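# Insert peg fully into plate hole inside open box

## Task

Seat the peg completely in the hole of the plate lying at the bottom of the open box, so that it stays there unaided; it does not count if the robot is still what holds it in.

## Robot and tools

ROBOT. Two arms, left_arm and right_arm, each a six-joint arm ending in a parallel two-finger gripper. The fingers point along the gripper's own +z axis and close along its y axis. The reported end_effector_position is the spot between the pads when closed, roughly 2 cm short of the fingertips; closing pushes the tips about 10 mm further along +z. Joint limits in rad: waist -6.283 to 6.283, shoulder -2.304 to 2.304, elbow -4.224 to 0.061, forearm roll -6.283 to 6.283, wrist pitch -2.164 to 2.164, wrist roll -6.283 to 6.283. Elbows stop just before straight.

FRAMES. Results report poses in one world frame: origin on the tabletop midway between the arms, +z up, +x out across the table, left_arm on the +y side. The arm names do not match image left/right. Printed hand positions can be slightly wrong, more so at long reach. Commands, however, are offsets in each gripper's own axes.

THE 14-NUMBER ROW. Every motion command uses one flat list of 14 numbers covering both arms: left_arm dx, dy, dz, rx, ry, rz, opening, then right_arm in the same seven slots. Send all 14 even when one arm should not move. Each value lies in -1 to 1. dx..rz are an offset, not a pose: they are measured in that gripper's own frame from the gripper pose shown in the most recent result that displays it (before any such result, and for later calls within the same reply, from where the robot stands when the action begins). Scale: 1.0 equals 0.6 m of translation or 180 degrees of rotation; rx, ry, rz form a single rotation vector. Zeros therefore mean return to that reference pose, not hold still. The opening is absolute: +1 fully open (0.084 m), -1 closed.

TOOLS.
execute_actions {actions, pictures}: actions is an empty list (just report state) or a list with one item. An item with rows (1 to 15 rows of 14 numbers) and steps (up to 15, default 15) runs that many 1/30 s steps; each row is one step, the last row repeats to fill. Every row is an offset from the same reference pose, not from the previous row. An item with only steps (up to 300) is a wait counted from the last result, so time spent thinking is included. pictures true/false toggles camera images (on by default). A rejected call does nothing.
move {target, speed}: target is one 14-number row as above; each gripper travels in a straight line to its target, all paths finishing together, lasting 0.5 to 10 s (cut off at 10 s). speed is m/s, 0.002 to 0.5, default 0.25; rotation limited to twice that in rad/s. Openings are sent at the start. Paths ignore obstacles and the other arm; grippers lag, wander and may overshoot speed near full reach.
wait {seconds}: 0 to 10 s, sends nothing new.
zoom_image {camera, region}: enlarges [x0, y0, x1, y1] pixels (max 504 by 504) of cam_head_left, cam_head_right, cam_left_wrist or cam_right_wrist, all 504x504.
finished_scene {scene}: ends and grades the current scene; pass its number. Irreversible.

CONTROL DETAILS. Each step the commanded pose is clipped to within 70 mm and 16 degrees of the measured pose, then solved by damped IK, favouring position over orientation. After an action ends, an arm only continues to its last clipped pose, so check the result and send the remainder. Joints move at most 3.14 rad/s. The simulation keeps running while you think.

RESULTS. The state line lists per arm position (m), quaternion wxyz, and velocities. grip_measured is the actual finger opening on the command scale. A Hand target line shows where the controller is driving each gripper. HELD marks steps whose command was (partly) blocked; a pose unreachable line names an arm whose command the clearance check altered. A move adds a move: line with its ending (done, off_target, moving, held, fault), any limits (paced means the pose was clipped; held means steps were blocked, after which the arm may jump faster), and each gripper's remaining distance. Results with pictures note cameras whose calibration changed from the listed values.

GRIPPING. To hold, command an opening clearly below grip_measured; lower squeezes harder, about 24 N per pad maximum. Commanding exactly grip_measured still squeezes parts under about 6 cm wide, weakly.

AVOID. Knocking or placing anything off the table fails the task. Do not let arms collide or press on each other. Fast contacts and targets set deep past a contact push hard; excessive joint torque (limits in N m: waist and shoulder 52.2, elbow 43.5, forearm roll 23.4, wrist pitch and roll 16.5, including held weight) triggers a fault that backs off and freezes the arm for 10 s. Holding loads heats motors; above 65 °C a MOTOR HOT warning appears, at 80 °C the arm is braked until cool. Expect occasional external tugs on held parts or pushes on loose objects. Drops, slips and slams are penalised; release the peg only once it is seated.

Each tool is called after "Request:" by a JSON object that holds its "method" and its "body", one argument or row to a line.

## Session

Request:
{"method": "execute_actions", "body": {
  "actions": []
}}

Scene clock: 0.00 s of 4200.00 s.
left_arm: end_effector_position=(+0.3112, +0.9080, +0.3374) grip_measured=+1.00 end_effector_quat_wxyz=(+0.673, -0.420, +0.604, +0.078) end_effector_velocity=(-0.000, -0.000, +0.000) end_effector_angular_velocity=(+0.001, -0.001, +0.000) | right_arm: end_effector_position=(+0.6822, -0.0304, +0.3595) grip_measured=+1.00 end_effector_quat_wxyz=(+0.309, -0.288, +0.891, +0.165) end_effector_velocity=(-0.000, +0.000, +0.000) end_effector_angular_velocity=(-0.001, -0.001, +0.002)
Joint positions: left_arm=[ 1.492 -0.205 -0.402 -2.487 -1.33  -0.611  0.084] | right_arm=[ 0.59  -0.565 -1.459  0.863 -0.321  2.196  0.084]
Joint velocities: left_arm=[ 0.     0.     0.    -0.    -0.001  0.001  0.   ] | right_arm=[ 0.     0.     0.    -0.    -0.    -0.002  0.   ]
Joint torques (N m, as the arm reports them, + toward a larger angle): no reading
Motor temperatures (°C, as the motors report them): left_arm=[24 22 27 26 27 27] | right_arm=[24 24 24 23 29 29]
Hand target (left_arm): +0.311, +0.908, +0.337; +0.673, -0.420, +0.604, +0.078
Hand target (right_arm): +0.682, -0.030, +0.360; +0.309, -0.288, +0.891, +0.165

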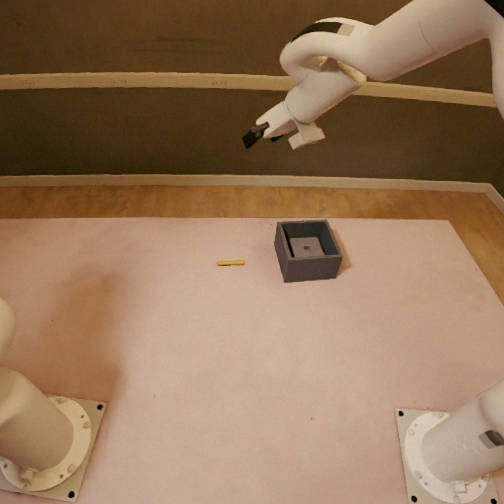

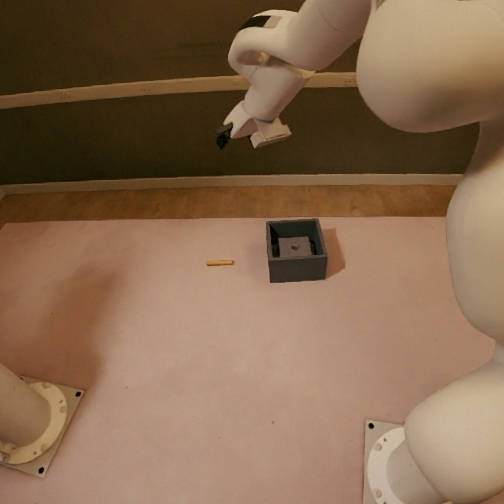

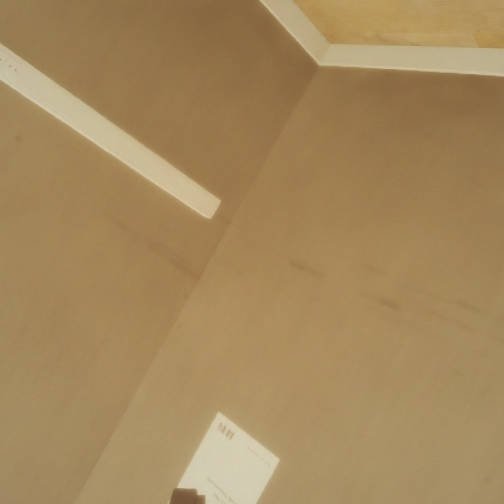

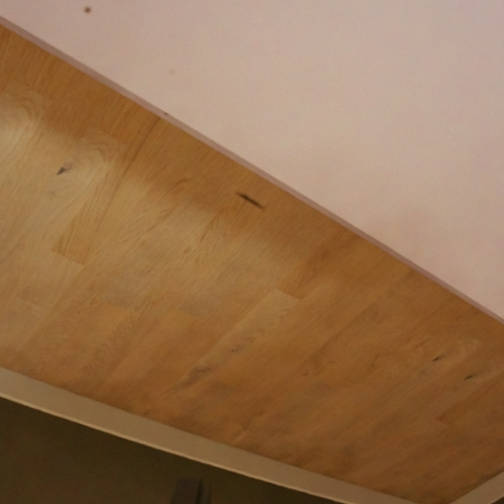

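Request:
{"method": "zoom_image", "body": {
  "camera": "cam_head_left",
  "region": [200, 200, 360, 300]
}}

Request:
{"method": "zoom_image", "body": {
  "camera": "cam_head_right",
  "region": [190, 200, 350, 300]
}}

Region (200, 200, 360, 300) of cam_head_left's 504x504 image, scaled by 3.150, with more detail than that image has; it fills the top 315 rows of this view, and the rest is white.

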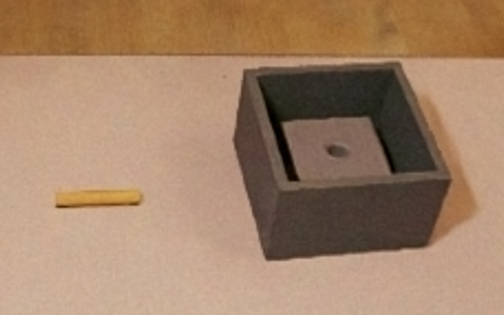

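Region (190, 200, 350, 300) of cam_head_right's 504x504 image, scaled by 3.150, with more detail than that image has; it fills the top 315 rows of this view, and the rest is white.

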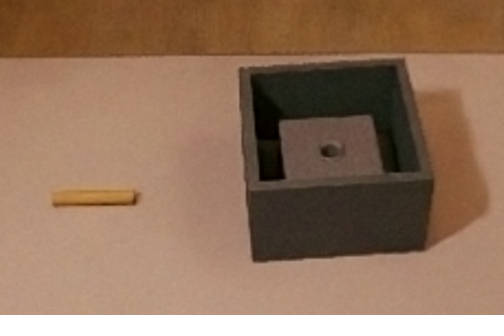

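Request:
{"method": "move", "body": {
  "target": [0,0,0,0,0,0,1, 0.4108,-0.0138,0.2056,-0.0080,0.2115,0.7393,1],
  "speed": 0.25
}}

Scene clock: 125.20 s of 4200.00 s.
left_arm: end_effector_position=(+0.3112, +0.9080, +0.3374) grip_measured=+1.00 end_effector_quat_wxyz=(+0.673, -0.420, +0.604, +0.078) end_effector_velocity=(+0.000, -0.000, -0.000) end_effector_angular_velocity=(-0.001, -0.000, -0.001) | right_arm: end_effector_position=(+0.5847, -0.0799, +0.1059) grip_measured=+1.00 end_effector_quat_wxyz=(-0.271, +0.653, +0.654, +0.271) end_effector_velocity=(-0.000, +0.000, -0.000) end_effector_angular_velocity=(+0.002, +0.003, -0.004)
Joint positions: left_arm=[ 1.492 -0.205 -0.402 -2.487 -1.33  -0.611  0.084] | right_arm=[ 0.421 -0.892 -1.304  1.403 -0.766  3.733  0.084]
Joint velocities: left_arm=[-0.     0.     0.     0.001  0.    -0.001 -0.   ] | right_arm=[ 0.    -0.001  0.     0.004 -0.001  0.002  0.   ]
Joint torques (N m, as the arm reports them, + toward a larger angle): left_arm=[ -1.53  35.96 -10.92  -3.09  -1.59   0.46] | right_arm=[  4.72  40.29 -16.61   0.62  -1.55  -0.27]
Motor temperatures (°C, as the motors report them): left_arm=[24 23 27 26 27 27] | right_arm=[24 25 24 23 29 29]
Hand target (left_arm): +0.311, +0.908, +0.337; +0.673, -0.420, +0.604, +0.078
Hand target (right_arm): +0.585, -0.080, +0.106; -0.271, +0.653, +0.653, +0.271
Off the commanded pose (left_arm): 0.000 m, 0 deg.
Off the commanded pose (right_arm): 0.001 m, 0 deg.
After step 90, 117.00 s passed at rest.
move: done
camera_calibration (this result's frames):
cam_left_wrist: T_world_to_cam=[[-0.620402, 0.626467, -0.471847, -0.190537], [-0.257975, 0.405144, 0.877101, -0.515219], [0.740642, 0.665881, -0.08974, -0.674177], [0, 0, 0, 1]] pos_world=[0.2482, 0.777024, 0.301494]
cam_right_wrist: T_world_to_cam=[[0.999899, 0.0120952, -0.00741578, -0.549033], [0.00375858, -0.729845, -0.683603, 0.0773799], [-0.0136807, 0.683506, -0.729817, 0.273592], [0, 0, 0, 1]] pos_world=[0.55243, -0.123885, 0.248497]

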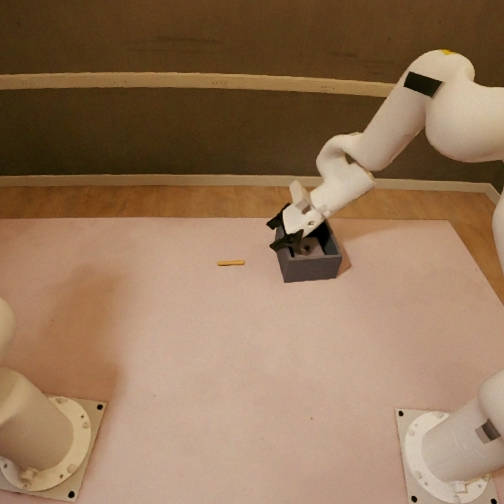

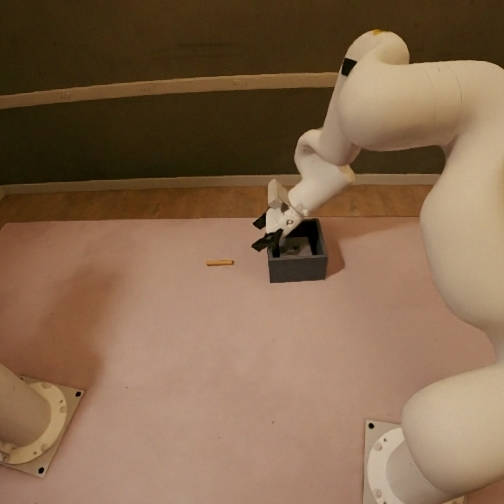

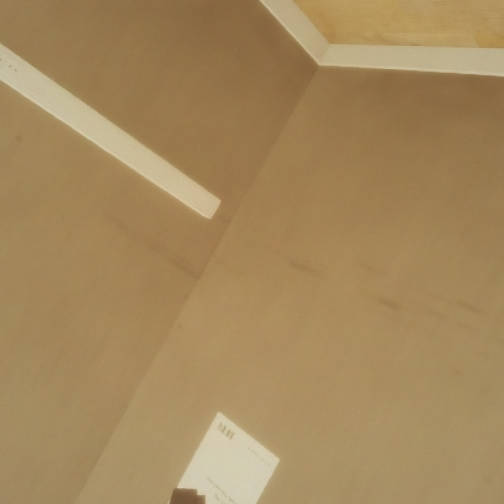

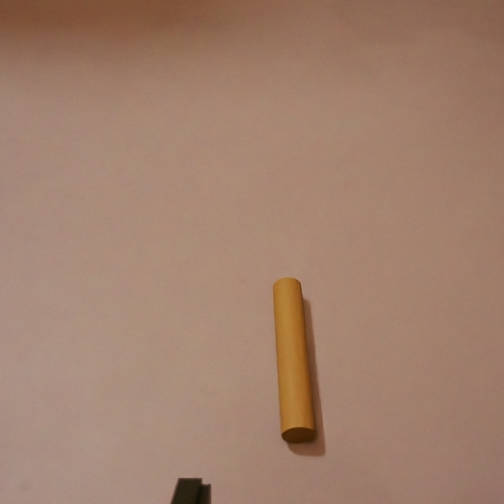

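Request:
{"method": "move", "body": {
  "target": [0,0,0,0,0,0,1, 0,-0.0295,0.1417,0,0,0,1],
  "speed": 0.15
}}

Scene clock: 138.50 s of 4200.00 s.
left_arm: end_effector_position=(+0.3112, +0.9080, +0.3374) grip_measured=+1.00 end_effector_quat_wxyz=(+0.673, -0.420, +0.604, +0.078) end_effector_velocity=(-0.000, +0.000, -0.000) end_effector_angular_velocity=(+0.000, +0.000, +0.000) | right_arm: end_effector_position=(+0.5663, -0.0203, +0.0450) grip_measured=+1.00 end_effector_quat_wxyz=(-0.271, +0.653, +0.654, +0.270) end_effector_velocity=(+0.001, +0.001, +0.001) end_effector_angular_velocity=(+0.003, -0.003, +0.001)
Joint positions: left_arm=[ 1.492 -0.205 -0.402 -2.487 -1.33  -0.611  0.084] | right_arm=[ 0.523 -1.012 -1.348  1.575 -0.721  3.628  0.084]
Joint velocities: left_arm=[ 0.  0.  0. -0.  0.  0.  0.] | right_arm=[ 0.    -0.001 -0.004  0.002 -0.001 -0.002 -0.   ]
Joint torques (N m, as the arm reports them, + toward a larger angle): left_arm=[ -0.7   36.52 -10.78  -2.93  -1.57   0.46] | right_arm=[ -0.74  36.49 -13.8    0.57   0.27  -0.13]
Motor temperatures (°C, as the motors report them): left_arm=[24 23 27 26 27 27] | right_arm=[24 25 24 23 29 29]
Hand target (left_arm): +0.311, +0.908, +0.337; +0.673, -0.420, +0.604, +0.078
Hand target (right_arm): +0.567, -0.020, +0.046; -0.271, +0.653, +0.654, +0.271
Off the commanded pose (left_arm): 0.000 m, 0 deg.
Off the commanded pose (right_arm): 0.001 m, 0 deg.
After step 90, 9.30 s passed at rest.
move: done
camera_calibration (this result's frames):
cam_left_wrist: T_world_to_cam=[[-0.620402, 0.626467, -0.471847, -0.190537], [-0.257975, 0.405144, 0.877101, -0.515219], [0.740642, 0.665881, -0.0897399, -0.674177], [0, 0, 0, 1]] pos_world=[0.2482, 0.777024, 0.301494]
cam_right_wrist: T_world_to_cam=[[0.999892, 0.0115525, -0.00905218, -0.531755], [0.00226488, -0.730846, -0.682538, 0.0800753], [-0.0145008, 0.682444, -0.730794, 0.188573], [0, 0, 0, 1]] pos_world=[0.534251, -0.0640246, 0.187649]

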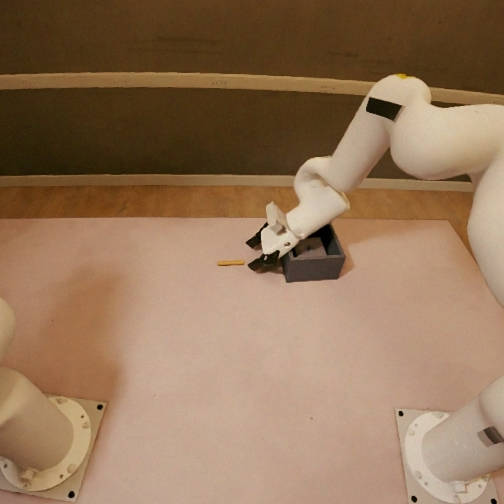

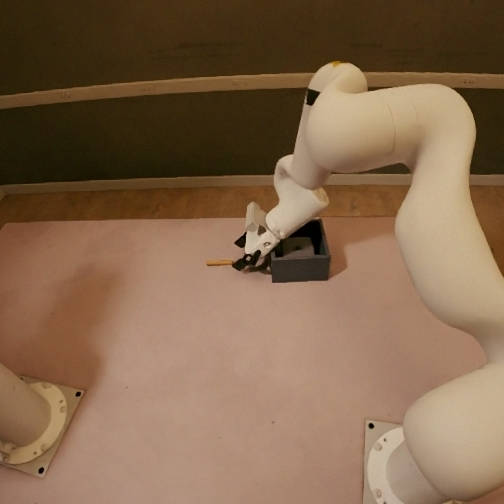

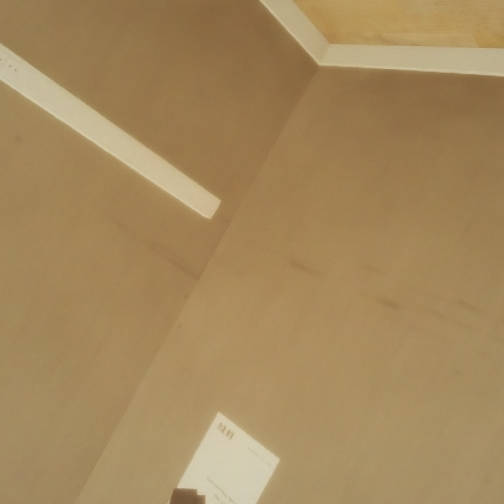

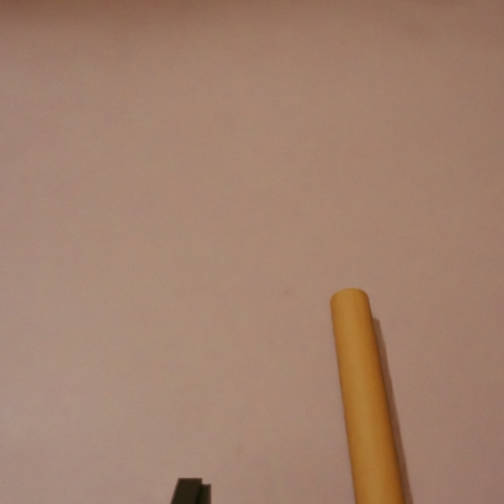

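Request:
{"method": "move", "body": {
  "target": [0,0,0,0,0,0,1, 0,0.001,0.058,0,0,0,1],
  "speed": 0.05
}}

Scene clock: 146.83 s of 4200.00 s.
left_arm: end_effector_position=(+0.3112, +0.9080, +0.3374) grip_measured=+1.00 end_effector_quat_wxyz=(+0.673, -0.420, +0.604, +0.078) end_effector_velocity=(+0.000, -0.000, -0.000) end_effector_angular_velocity=(-0.000, +0.001, -0.001) | right_arm: end_effector_position=(+0.5669, +0.0043, +0.0204) grip_measured=+1.00 end_effector_quat_wxyz=(-0.271, +0.653, +0.654, +0.270) end_effector_velocity=(+0.000, +0.000, -0.000) end_effector_angular_velocity=(+0.000, +0.001, -0.001)
Joint positions: left_arm=[ 1.492 -0.205 -0.402 -2.487 -1.33  -0.611  0.084] | right_arm=[ 0.56  -1.078 -1.405  1.621 -0.71   3.614  0.084]
Joint velocities: left_arm=[ 0.    -0.     0.     0.001  0.     0.    -0.   ] | right_arm=[ 0.    -0.001 -0.001  0.     0.     0.001  0.   ]
Joint torques (N m, as the arm reports them, + toward a larger angle): left_arm=[ -0.11  35.26 -10.9   -3.25  -1.5    0.49] | right_arm=[  3.67  42.37 -16.06   0.5   -1.55  -0.1 ]
Motor temperatures (°C, as the motors report them): left_arm=[24 23 27 26 27 27] | right_arm=[24 25 24 23 29 29]
Hand target (left_arm): +0.311, +0.908, +0.337; +0.673, -0.420, +0.604, +0.078
Hand target (right_arm): +0.567, +0.004, +0.020; -0.271, +0.653, +0.654, +0.270
Off the commanded pose (left_arm): 0.000 m, 0 deg.
Off the commanded pose (right_arm): 0.000 m, 0 deg.
After step 90, 4.33 s passed at rest.
move: done
camera_calibration (this result's frames):
cam_left_wrist: T_world_to_cam=[[-0.620402, 0.626467, -0.471847, -0.190537], [-0.257975, 0.405144, 0.877102, -0.515219], [0.740642, 0.66588, -0.0897399, -0.674177], [0, 0, 0, 1]] pos_world=[0.2482, 0.777024, 0.301494]
cam_right_wrist: T_world_to_cam=[[0.999893, 0.0114668, -0.00905723, -0.53281], [0.00219851, -0.730832, -0.682554, 0.0812741], [-0.014446, 0.682461, -0.730779, 0.153867], [0, 0, 0, 1]] pos_world=[0.534798, -0.0395012, 0.163091]

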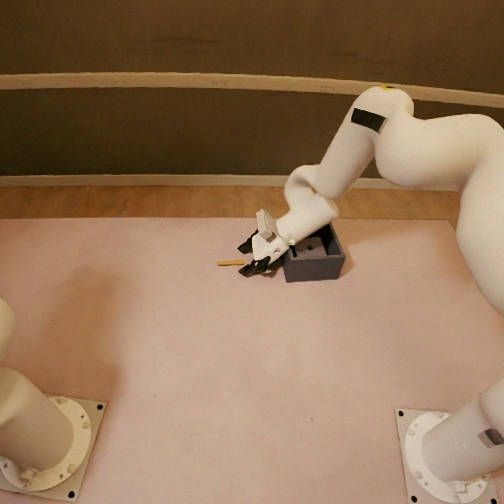

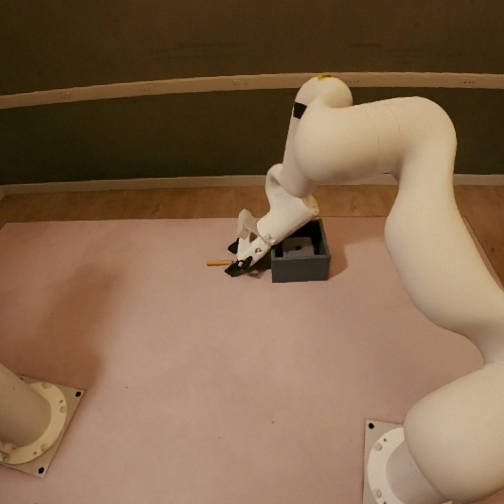

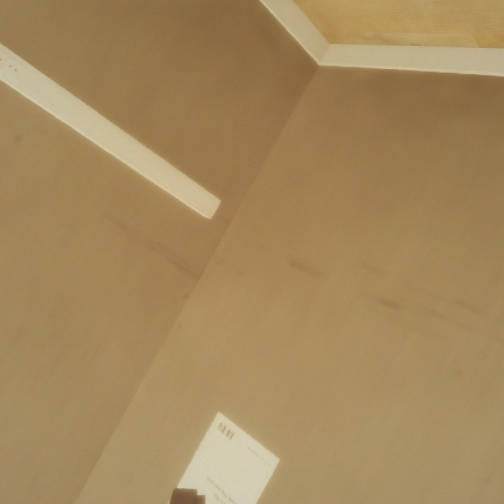

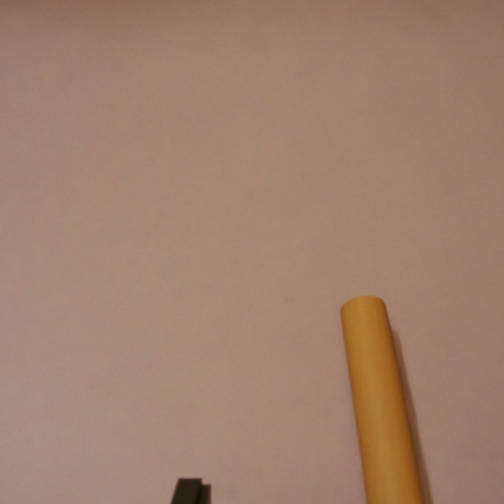

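Request:
{"method": "zoom_image", "body": {
  "camera": "cam_head_left",
  "region": [200, 200, 340, 300]
}}

Region (200, 200, 340, 300) of cam_head_left's 504x504 image, scaled by 3.600, with more detail than that image has; it fills the top 360 rows of this view, and the rest is white.

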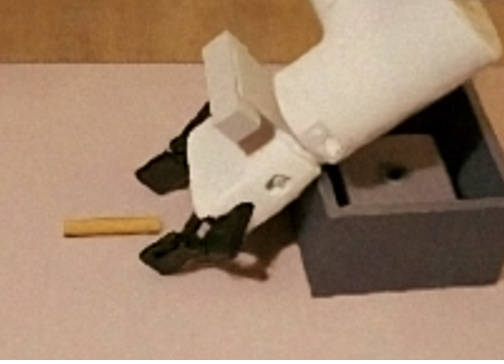

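Request:
{"method": "move", "body": {
  "target": [0,0,0,0,0,0,1, 0.0094,0,0.0094,0,0,0,1],
  "speed": 0.03
}}

Scene clock: 157.17 s of 4200.00 s.
left_arm: end_effector_position=(+0.3112, +0.9080, +0.3374) grip_measured=+1.00 end_effector_quat_wxyz=(+0.673, -0.420, +0.604, +0.078) end_effector_velocity=(+0.000, -0.000, +0.000) end_effector_angular_velocity=(+0.000, -0.000, -0.001) | right_arm: end_effector_position=(+0.5669, +0.0122, +0.0204) grip_measured=+1.00 end_effector_quat_wxyz=(-0.271, +0.653, +0.654, +0.270) end_effector_velocity=(+0.000, +0.000, -0.000) end_effector_angular_velocity=(-0.001, -0.000, +0.000)
Joint positions: left_arm=[ 1.492 -0.205 -0.402 -2.487 -1.33  -0.611  0.084] | right_arm=[ 0.571 -1.083 -1.416  1.625 -0.706  3.623  0.084]
Joint velocities: left_arm=[-0.    -0.    -0.     0.001 -0.    -0.    -0.   ] | right_arm=[ 0.    -0.001 -0.001 -0.     0.001  0.    -0.   ]
Joint torques (N m, as the arm reports them, + toward a larger angle): left_arm=[ -1.17  36.59 -10.97  -3.23  -1.54   0.47] | right_arm=[  3.71  43.13 -16.05   0.63  -1.58  -0.19]
Motor temperatures (°C, as the motors report them): left_arm=[24 23 27 26 27 27] | right_arm=[24 25 24 23 29 29]
Hand target (left_arm): +0.311, +0.908, +0.337; +0.673, -0.420, +0.604, +0.078
Hand target (right_arm): +0.567, +0.012, +0.020; -0.271, +0.653, +0.654, +0.270
Off the commanded pose (left_arm): 0.000 m, 0 deg.
Off the commanded pose (right_arm): 0.000 m, 0 deg.
After step 90, 6.63 s passed at rest.
move: done
camera_calibration (this result's frames):
cam_left_wrist: T_world_to_cam=[[-0.620402, 0.626467, -0.471847, -0.190537], [-0.257974, 0.405144, 0.877102, -0.515219], [0.740642, 0.66588, -0.08974, -0.674177], [0, 0, 0, 1]] pos_world=[0.2482, 0.777024, 0.301494]
cam_right_wrist: T_world_to_cam=[[0.999893, 0.0114535, -0.00904794, -0.532899], [0.00219467, -0.730813, -0.682574, 0.0870751], [-0.0144302, 0.682482, -0.73076, 0.148451], [0, 0, 0, 1]] pos_world=[0.534793, -0.0315758, 0.163096]

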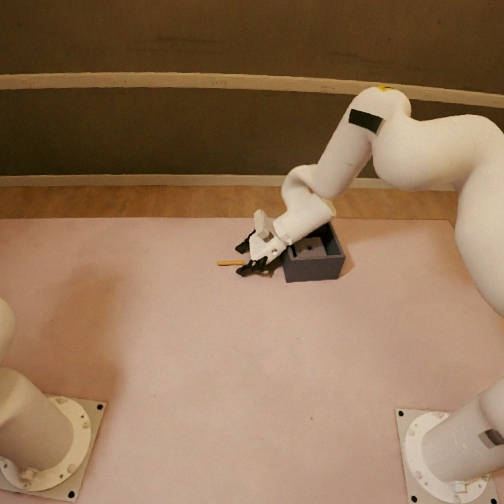

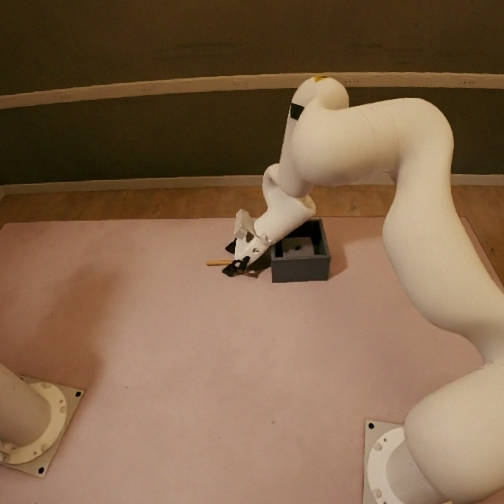

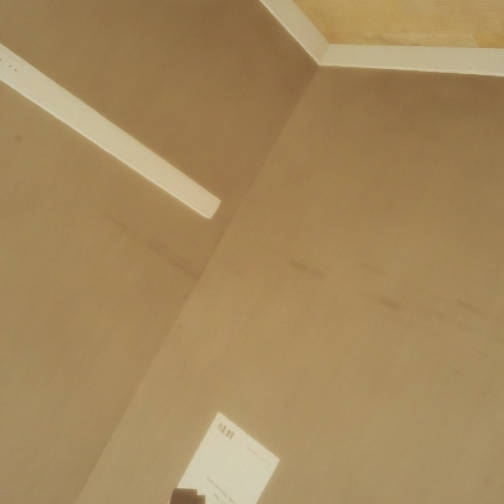

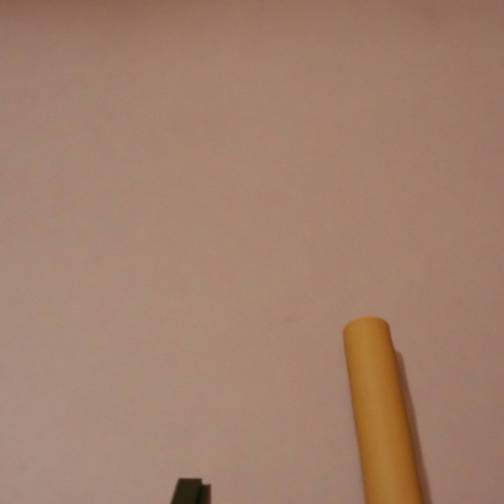

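Now close the gripper gradually.

Request:
{"method": "execute_actions", "body": {
  "actions": [
    {"rows": [[0,0,0,0,0,0,1, 0,0,0,0,0,0,0.4],[0,0,0,0,0,0,1, 0,0,0,0,0,0,0.4],[0,0,0,0,0,0,1, 0,0,0,0,0,0,0.0],[0,0,0,0,0,0,1, 0,0,0,0,0,0,0.0],[0,0,0,0,0,0,1, 0,0,0,0,0,0,-0.4],[0,0,0,0,0,0,1, 0,0,0,0,0,0,-0.4],[0,0,0,0,0,0,1, 0,0,0,0,0,0,-0.7],[0,0,0,0,0,0,1, 0,0,0,0,0,0,-0.7],[0,0,0,0,0,0,1, 0,0,0,0,0,0,-0.85],[0,0,0,0,0,0,1, 0,0,0,0,0,0,-0.85],[0,0,0,0,0,0,1, 0,0,0,0,0,0,-1]], "steps": 15}
  ]
}}

Scene clock: 161.17 s of 4200.00 s.
left_arm: end_effector_position=(+0.3112, +0.9080, +0.3374) grip_measured=+1.00 end_effector_quat_wxyz=(+0.673, -0.420, +0.604, +0.078) end_effector_velocity=(-0.000, +0.000, +0.000) end_effector_angular_velocity=(-0.001, -0.002, +0.002) | right_arm: end_effector_position=(+0.5682, +0.0138, +0.0239) grip_measured=-0.30 end_effector_quat_wxyz=(-0.272, +0.652, +0.653, +0.273) end_effector_velocity=(-0.002, +0.001, +0.002) end_effector_angular_velocity=(+0.002, +0.002, +0.004)
Joint positions: left_arm=[ 1.492 -0.205 -0.402 -2.487 -1.33  -0.611  0.084] | right_arm=[ 0.571 -1.08  -1.418  1.625 -0.711  3.623  0.031]
Joint velocities: left_arm=[-0.    -0.    -0.    -0.002 -0.001 -0.002 -0.   ] | right_arm=[ 0.002  0.006  0.006 -0.001 -0.003  0.001 -0.077]
Joint torques (N m, as the arm reports them, + toward a larger angle): left_arm=[ -1.31  35.45 -10.86  -3.31  -1.62   0.44] | right_arm=[ 5.74 17.04 -1.27 -1.42  6.37 -0.14]
Motor temperatures (°C, as the motors report them): left_arm=[24 23 27 26 27 27] | right_arm=[24 25 24 23 29 29]
Hand target (left_arm): +0.311, +0.908, +0.337; +0.673, -0.420, +0.604, +0.078
Hand target (right_arm): +0.567, +0.012, +0.020; -0.271, +0.653, +0.654, +0.270
Off the commanded pose (left_arm): 0.000 m, 0 deg.
Off the commanded pose (right_arm): 0.004 m, 0 deg.
Steps of this call (steps 1 to 90: nothing new was sent; then 0.50 s passed at rest; steps 91 to 105: all 15 steps of this action). Readings (end_effector_position):
91: left_arm (+0.3112, +0.9080, +0.3374) | right_arm (+0.5669, +0.0122, +0.0204)
92: left_arm (+0.3112, +0.9080, +0.3374) | right_arm (+0.5669, +0.0122, +0.0204)
94: left_arm (+0.3112, +0.9080, +0.3374) | right_arm (+0.5679, +0.0125, +0.0217)
98: left_arm (+0.3112, +0.9080, +0.3374) | right_arm (+0.5683, +0.0133, +0.0232)
105: the state above
camera_calibration (this result's frames):
cam_left_wrist: T_world_to_cam=[[-0.620402, 0.626467, -0.471847, -0.190537], [-0.257975, 0.405144, 0.877102, -0.515218], [0.740642, 0.665881, -0.0897399, -0.674177], [0, 0, 0, 1]] pos_world=[0.2482, 0.777024, 0.301494]
cam_right_wrist: T_world_to_cam=[[0.9999, 0.0127619, -0.00614413, -0.534329], [0.00504819, -0.7264, -0.687254, 0.0890915], [-0.0132338, 0.687154, -0.726391, 0.149096], [0, 0, 0, 1]] pos_world=[0.535799, -0.030917, 0.166248]

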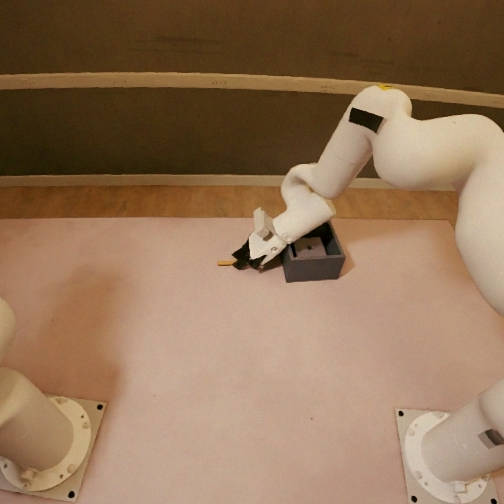

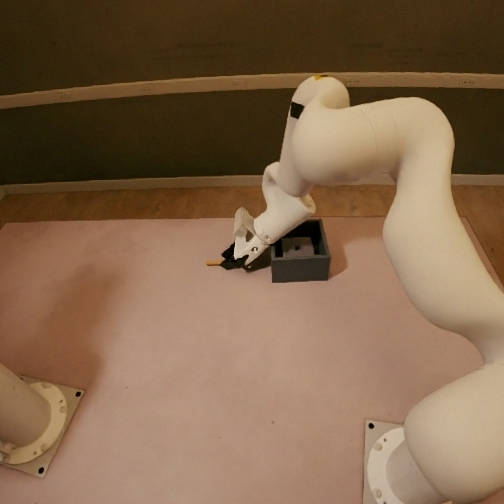

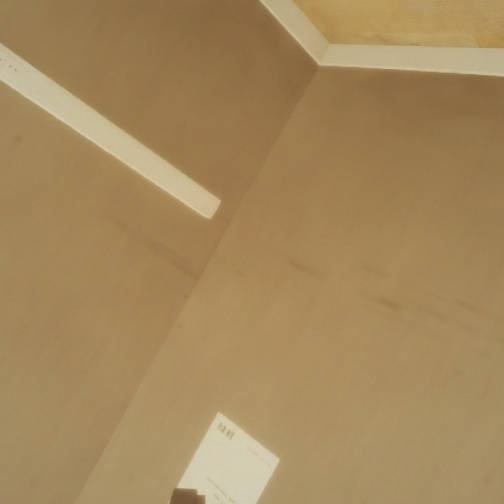

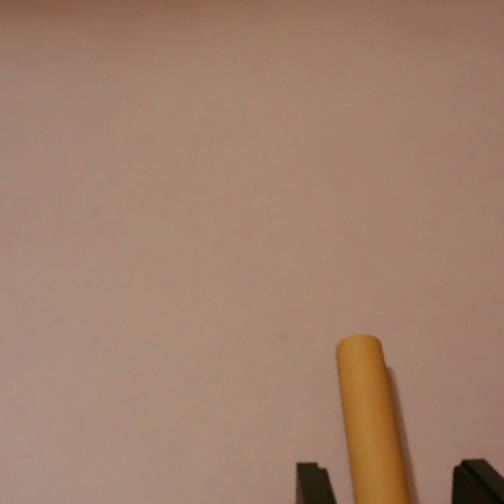

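Request:
{"method": "execute_actions", "body": {
  "actions": [
    {"rows": [[0,0,0,0,0,0,1, 0,0,-0.004,0,0,0,-1],[0,0,0,0,0,0,1, 0,0,-0.006,0,0,0,-1],[0,0,0,0,0,0,1, 0,0,-0.008,0,0,0,-1]], "steps": 15}
  ]
}}

Scene clock: 189.97 s of 4200.00 s.
left_arm: end_effector_position=(+0.3112, +0.9080, +0.3374) grip_measured=+1.00 end_effector_quat_wxyz=(+0.673, -0.420, +0.604, +0.078) end_effector_velocity=(-0.000, -0.000, -0.000) end_effector_angular_velocity=(+0.000, +0.000, +0.000) | right_arm: end_effector_position=(+0.5674, +0.0096, +0.0258) grip_measured=-0.70 end_effector_quat_wxyz=(-0.271, +0.652, +0.653, +0.271) end_effector_velocity=(+0.003, -0.001, +0.001) end_effector_angular_velocity=(-0.001, -0.004, -0.004)
Joint positions: left_arm=[ 1.492 -0.205 -0.402 -2.487 -1.33  -0.611  0.084] | right_arm=[ 0.566 -1.072 -1.408  1.619 -0.71   3.625  0.013]
Joint velocities: left_arm=[-0.     0.     0.    -0.    -0.     0.001  0.   ] | right_arm=[-0.002  0.002 -0.002  0.001  0.003  0.001 -0.   ]
Joint torques (N m, as the arm reports them, + toward a larger angle): left_arm=[ -1.5   35.94 -10.79  -3.09  -1.62   0.48] | right_arm=[  2.13  39.88 -15.32   0.65   0.13  -0.02]
Motor temperatures (°C, as the motors report them): left_arm=[24 23 27 26 27 27] | right_arm=[24 25 24 23 29 29]
Hand target (left_arm): +0.311, +0.908, +0.337; +0.673, -0.420, +0.604, +0.078
Hand target (right_arm): +0.568, +0.010, +0.027; -0.272, +0.652, +0.653, +0.273
Off the commanded pose (left_arm): 0.000 m, 0 deg.
Off the commanded pose (right_arm): 0.002 m, 0 deg.
Steps of this call (steps 1 to 90: nothing new was sent; then 25.30 s passed at rest; steps 91 to 105: all 15 steps of this action). Readings (end_effector_position):
91: left_arm (+0.3112, +0.9080, +0.3374) | right_arm (+0.5678, +0.0139, +0.0243)
92: left_arm (+0.3112, +0.9080, +0.3374) | right_arm (+0.5677, +0.0137, +0.0248)
94: left_arm (+0.3112, +0.9080, +0.3374) | right_arm (+0.5672, +0.0119, +0.0252)
98: left_arm (+0.3112, +0.9080, +0.3374) | right_arm (+0.5671, +0.0098, +0.0255)
105: the state above
camera_calibration (this result's frames):
cam_left_wrist: T_world_to_cam=[[-0.620402, 0.626467, -0.471847, -0.190537], [-0.257975, 0.405144, 0.877102, -0.515218], [0.740642, 0.66588, -0.0897398, -0.674177], [0, 0, 0, 1]] pos_world=[0.2482, 0.777024, 0.301494]
cam_right_wrist: T_world_to_cam=[[0.999894, 0.0123431, -0.00767689, -0.533441], [0.00373078, -0.728372, -0.685171, 0.0880402], [-0.0140488, 0.68507, -0.728341, 0.153879], [0, 0, 0, 1]] pos_world=[0.535218, -0.0347073, 0.168304]

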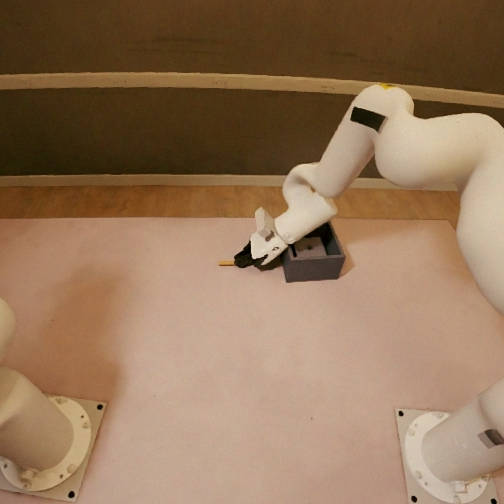

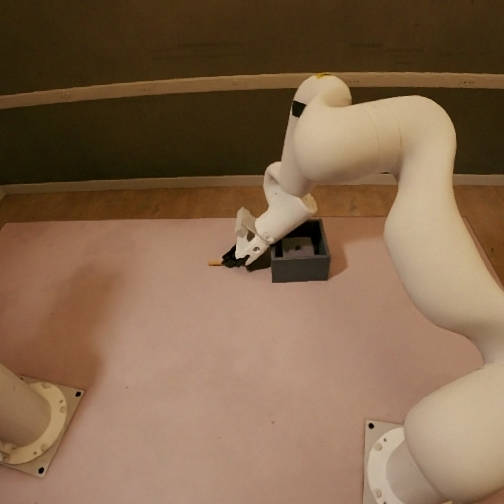

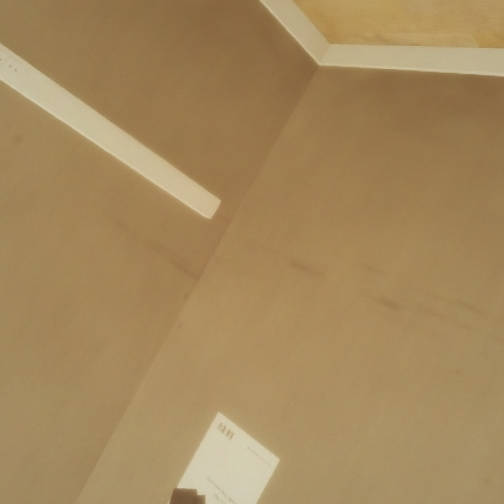

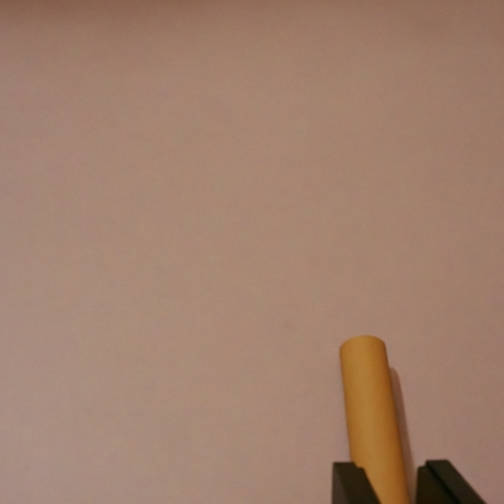

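Request:
{"method": "move", "body": {
  "target": [0,0,0,0,0,0,1, 0.2003,0,-0.2003,0,0,-0.995,-1],
  "speed": 0.25
}}

Scene clock: 205.53 s of 4200.00 s.
left_arm: end_effector_position=(+0.3112, +0.9080, +0.3374) grip_measured=+1.00 end_effector_quat_wxyz=(+0.673, -0.420, +0.604, +0.078) end_effector_velocity=(+0.000, +0.000, +0.000) end_effector_angular_velocity=(+0.000, +0.000, -0.001) | right_arm: end_effector_position=(+0.5676, +0.0090, +0.1958) grip_measured=-0.70 end_effector_quat_wxyz=(-0.269, +0.648, -0.658, -0.273) end_effector_velocity=(+0.000, -0.000, +0.000) end_effector_angular_velocity=(+0.001, -0.002, +0.001)
Joint positions: left_arm=[ 1.492 -0.205 -0.402 -2.487 -1.33  -0.611  0.084] | right_arm=[ 0.565 -0.761 -1.329  1.353 -0.73   0.851  0.013]
Joint velocities: left_arm=[-0.    -0.    -0.     0.001  0.    -0.     0.   ] | right_arm=[-0.     0.     0.001  0.001  0.    -0.004  0.   ]
Joint torques (N m, as the arm reports them, + toward a larger angle): left_arm=[ -1.01  35.57 -10.63  -3.15  -1.59   0.51] | right_arm=[  3.83  38.89 -19.32   1.02  -1.1   -0.17]
Motor temperatures (°C, as the motors report them): left_arm=[24 23 27 26 27 27] | right_arm=[24 25 24 23 29 29]
Hand target (left_arm): +0.311, +0.908, +0.337; +0.673, -0.420, +0.604, +0.078
Hand target (right_arm): +0.568, +0.009, +0.196; -0.269, +0.648, -0.658, -0.273
Off the commanded pose (left_arm): 0.000 m, 0 deg.
Off the commanded pose (right_arm): 0.000 m, 0 deg.
After step 90, 5.90 s passed at rest.
move: done
camera_calibration (this result's frames):
cam_left_wrist: T_world_to_cam=[[-0.620402, 0.626467, -0.471847, -0.190537], [-0.257975, 0.405144, 0.877102, -0.515218], [0.740642, 0.665881, -0.0897398, -0.674177], [0, 0, 0, 1]] pos_world=[0.2482, 0.777024, 0.301494]
cam_right_wrist: T_world_to_cam=[[-0.999825, 0.0187196, -0.000392395, 0.601292], [0.0124747, 0.681617, 0.731602, -0.0910063], [0.0139628, 0.731469, -0.681731, 0.252679], [0, 0, 0, 1]] pos_world=[0.598794, -0.134051, 0.239076]

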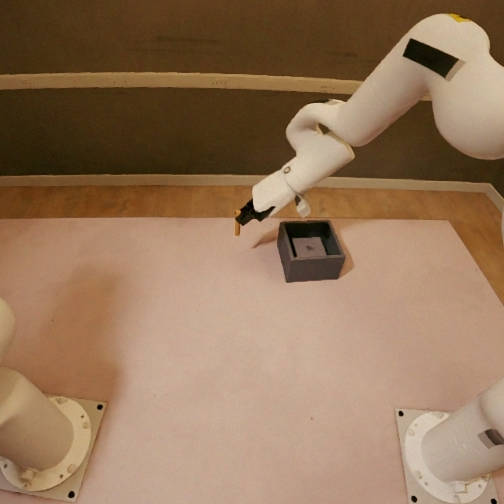

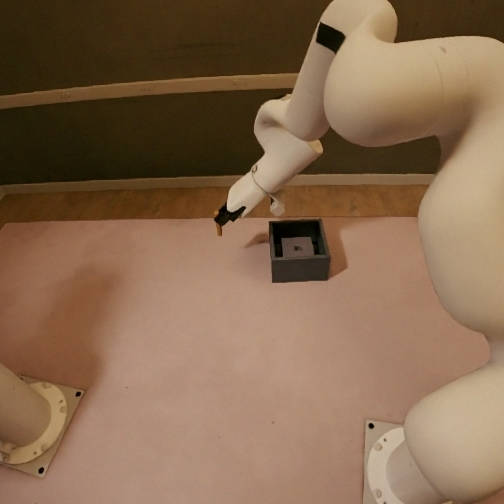

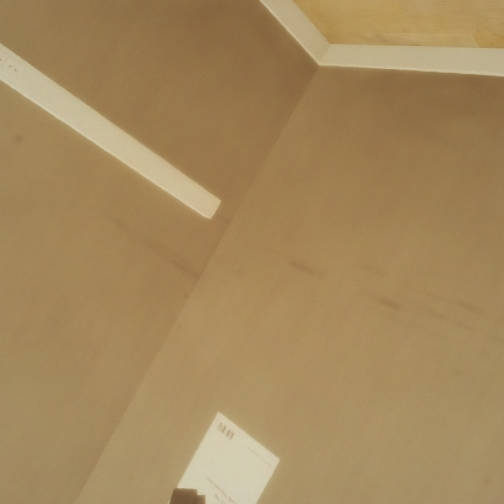

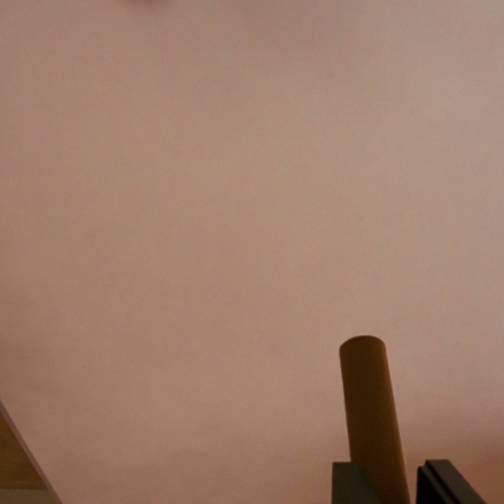

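Request:
{"method": "zoom_image", "body": {
  "camera": "cam_head_left",
  "region": [200, 170, 350, 290]
}}

Region (200, 170, 350, 290) of cam_head_left's 504x504 image, scaled by 3.360, with more detail than that image has; it fills the top 403 rows of this view, and the rest is white.

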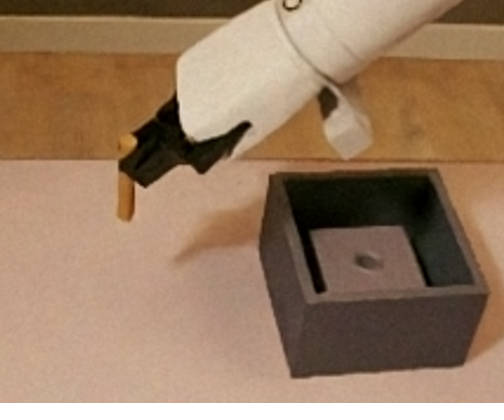

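Request:
{"method": "move", "body": {
  "target": [0,0,0,0,0,0,1, 0.2480,-0.0879,-0.2597,0,0,0,-1],
  "speed": 0.25
}}

Scene clock: 236.63 s of 4200.00 s.
left_arm: end_effector_position=(+0.3112, +0.9080, +0.3374) grip_measured=+1.00 end_effector_quat_wxyz=(+0.673, -0.420, +0.604, +0.078) end_effector_velocity=(+0.000, +0.000, +0.001) end_effector_angular_velocity=(+0.002, -0.001, +0.000) | right_arm: end_effector_position=(+0.6180, -0.2070, +0.1994) grip_measured=-0.70 end_effector_quat_wxyz=(-0.269, +0.648, -0.658, -0.273) end_effector_velocity=(+0.001, -0.002, +0.000) end_effector_angular_velocity=(-0.000, -0.001, -0.001)
Joint positions: left_arm=[ 1.492 -0.205 -0.402 -2.487 -1.33  -0.611  0.084] | right_arm=[ 0.209 -0.756 -1.331  1.105 -0.913  0.772  0.013]
Joint velocities: left_arm=[-0.     0.    -0.001 -0.    -0.001  0.     0.   ] | right_arm=[-0.003 -0.    -0.001 -0.002 -0.001 -0.     0.   ]
Joint torques (N m, as the arm reports them, + toward a larger angle): left_arm=[ -1.25  36.29 -10.81  -3.03  -1.59   0.47] | right_arm=[  3.61  38.98 -18.86   1.21  -1.34  -0.16]
Motor temperatures (°C, as the motors report them): left_arm=[24 23 27 26 27 27] | right_arm=[24 25 24 23 29 29]
Hand target (left_arm): +0.311, +0.908, +0.337; +0.673, -0.420, +0.604, +0.078
Hand target (right_arm): +0.618, -0.207, +0.199; -0.269, +0.648, -0.658, -0.273
Off the commanded pose (left_arm): 0.000 m, 0 deg.
Off the commanded pose (right_arm): 0.000 m, 0 deg.
After step 90, 26.77 s passed at rest.
move: done
camera_calibration (this result's frames):
cam_left_wrist: T_world_to_cam=[[-0.620402, 0.626467, -0.471847, -0.190537], [-0.257974, 0.405144, 0.877102, -0.515219], [0.740642, 0.66588, -0.08974, -0.674177], [0, 0, 0, 1]] pos_world=[0.2482, 0.777024, 0.301494]
cam_right_wrist: T_world_to_cam=[[-0.999833, 0.0182915, -0.000181604, 0.65555], [0.0123487, 0.682251, 0.731014, 0.0532967], [0.0134953, 0.730889, -0.682363, 0.412649], [0, 0, 0, 1]] pos_world=[0.649213, -0.349954, 0.242735]

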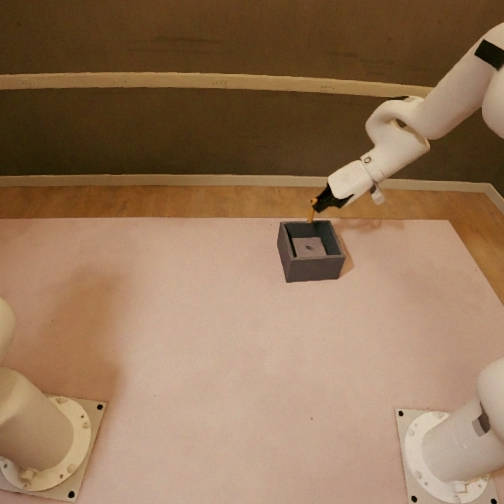

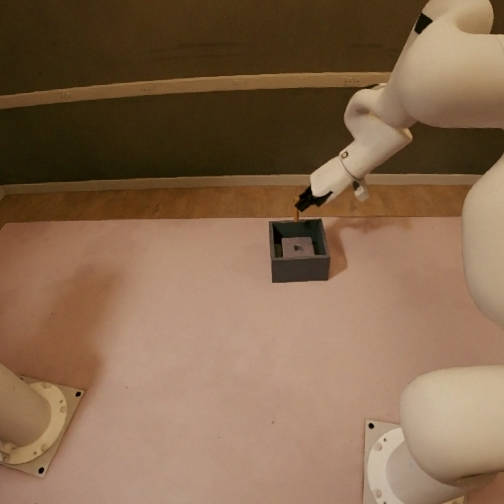

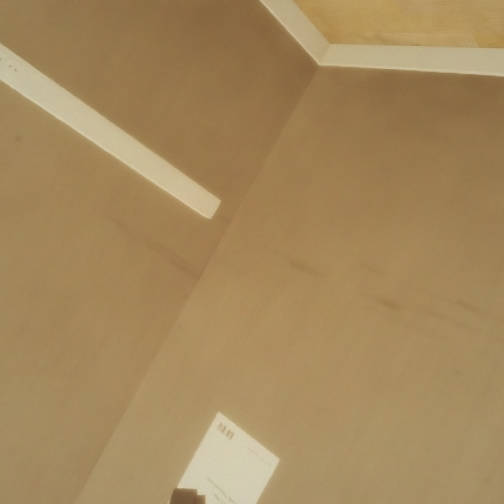

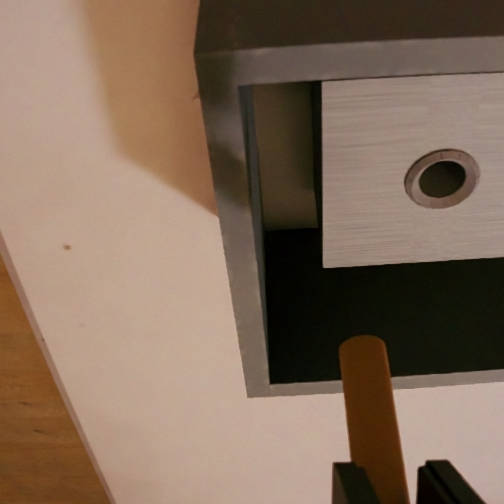

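Request:
{"method": "zoom_image", "body": {
  "camera": "cam_right_wrist",
  "region": [300, 60, 504, 264]
}}

Region (300, 60, 504, 264) of cam_right_wrist's 504x504 image, scaled by 2.471, with more detail than that image has.

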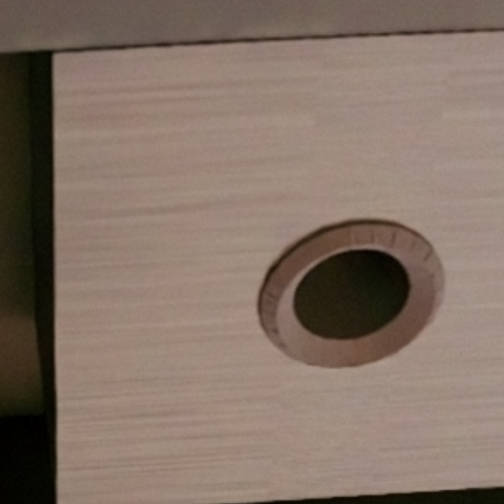

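Request:
{"method": "zoom_image", "body": {
  "camera": "cam_head_left",
  "region": [250, 180, 370, 290]
}}

Request:
{"method": "zoom_image", "body": {
  "camera": "cam_head_right",
  "region": [240, 180, 360, 290]
}}

Region (250, 180, 370, 290) of cam_head_left's 504x504 image, scaled by 4.200, with more detail than that image has; it fills the top 462 rows of this view, and the rest is white.

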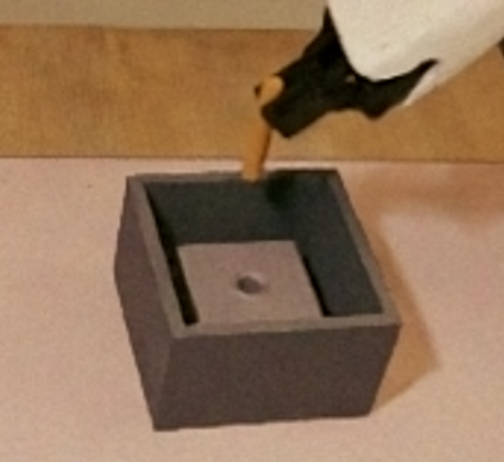

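Region (240, 180, 360, 290) of cam_head_right's 504x504 image, scaled by 4.200, with more detail than that image has; it fills the top 462 rows of this view, and the rest is white.

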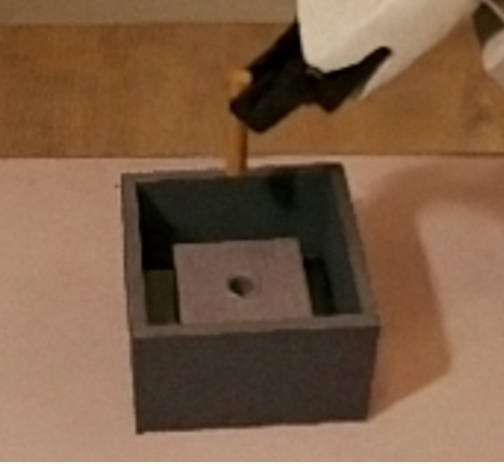

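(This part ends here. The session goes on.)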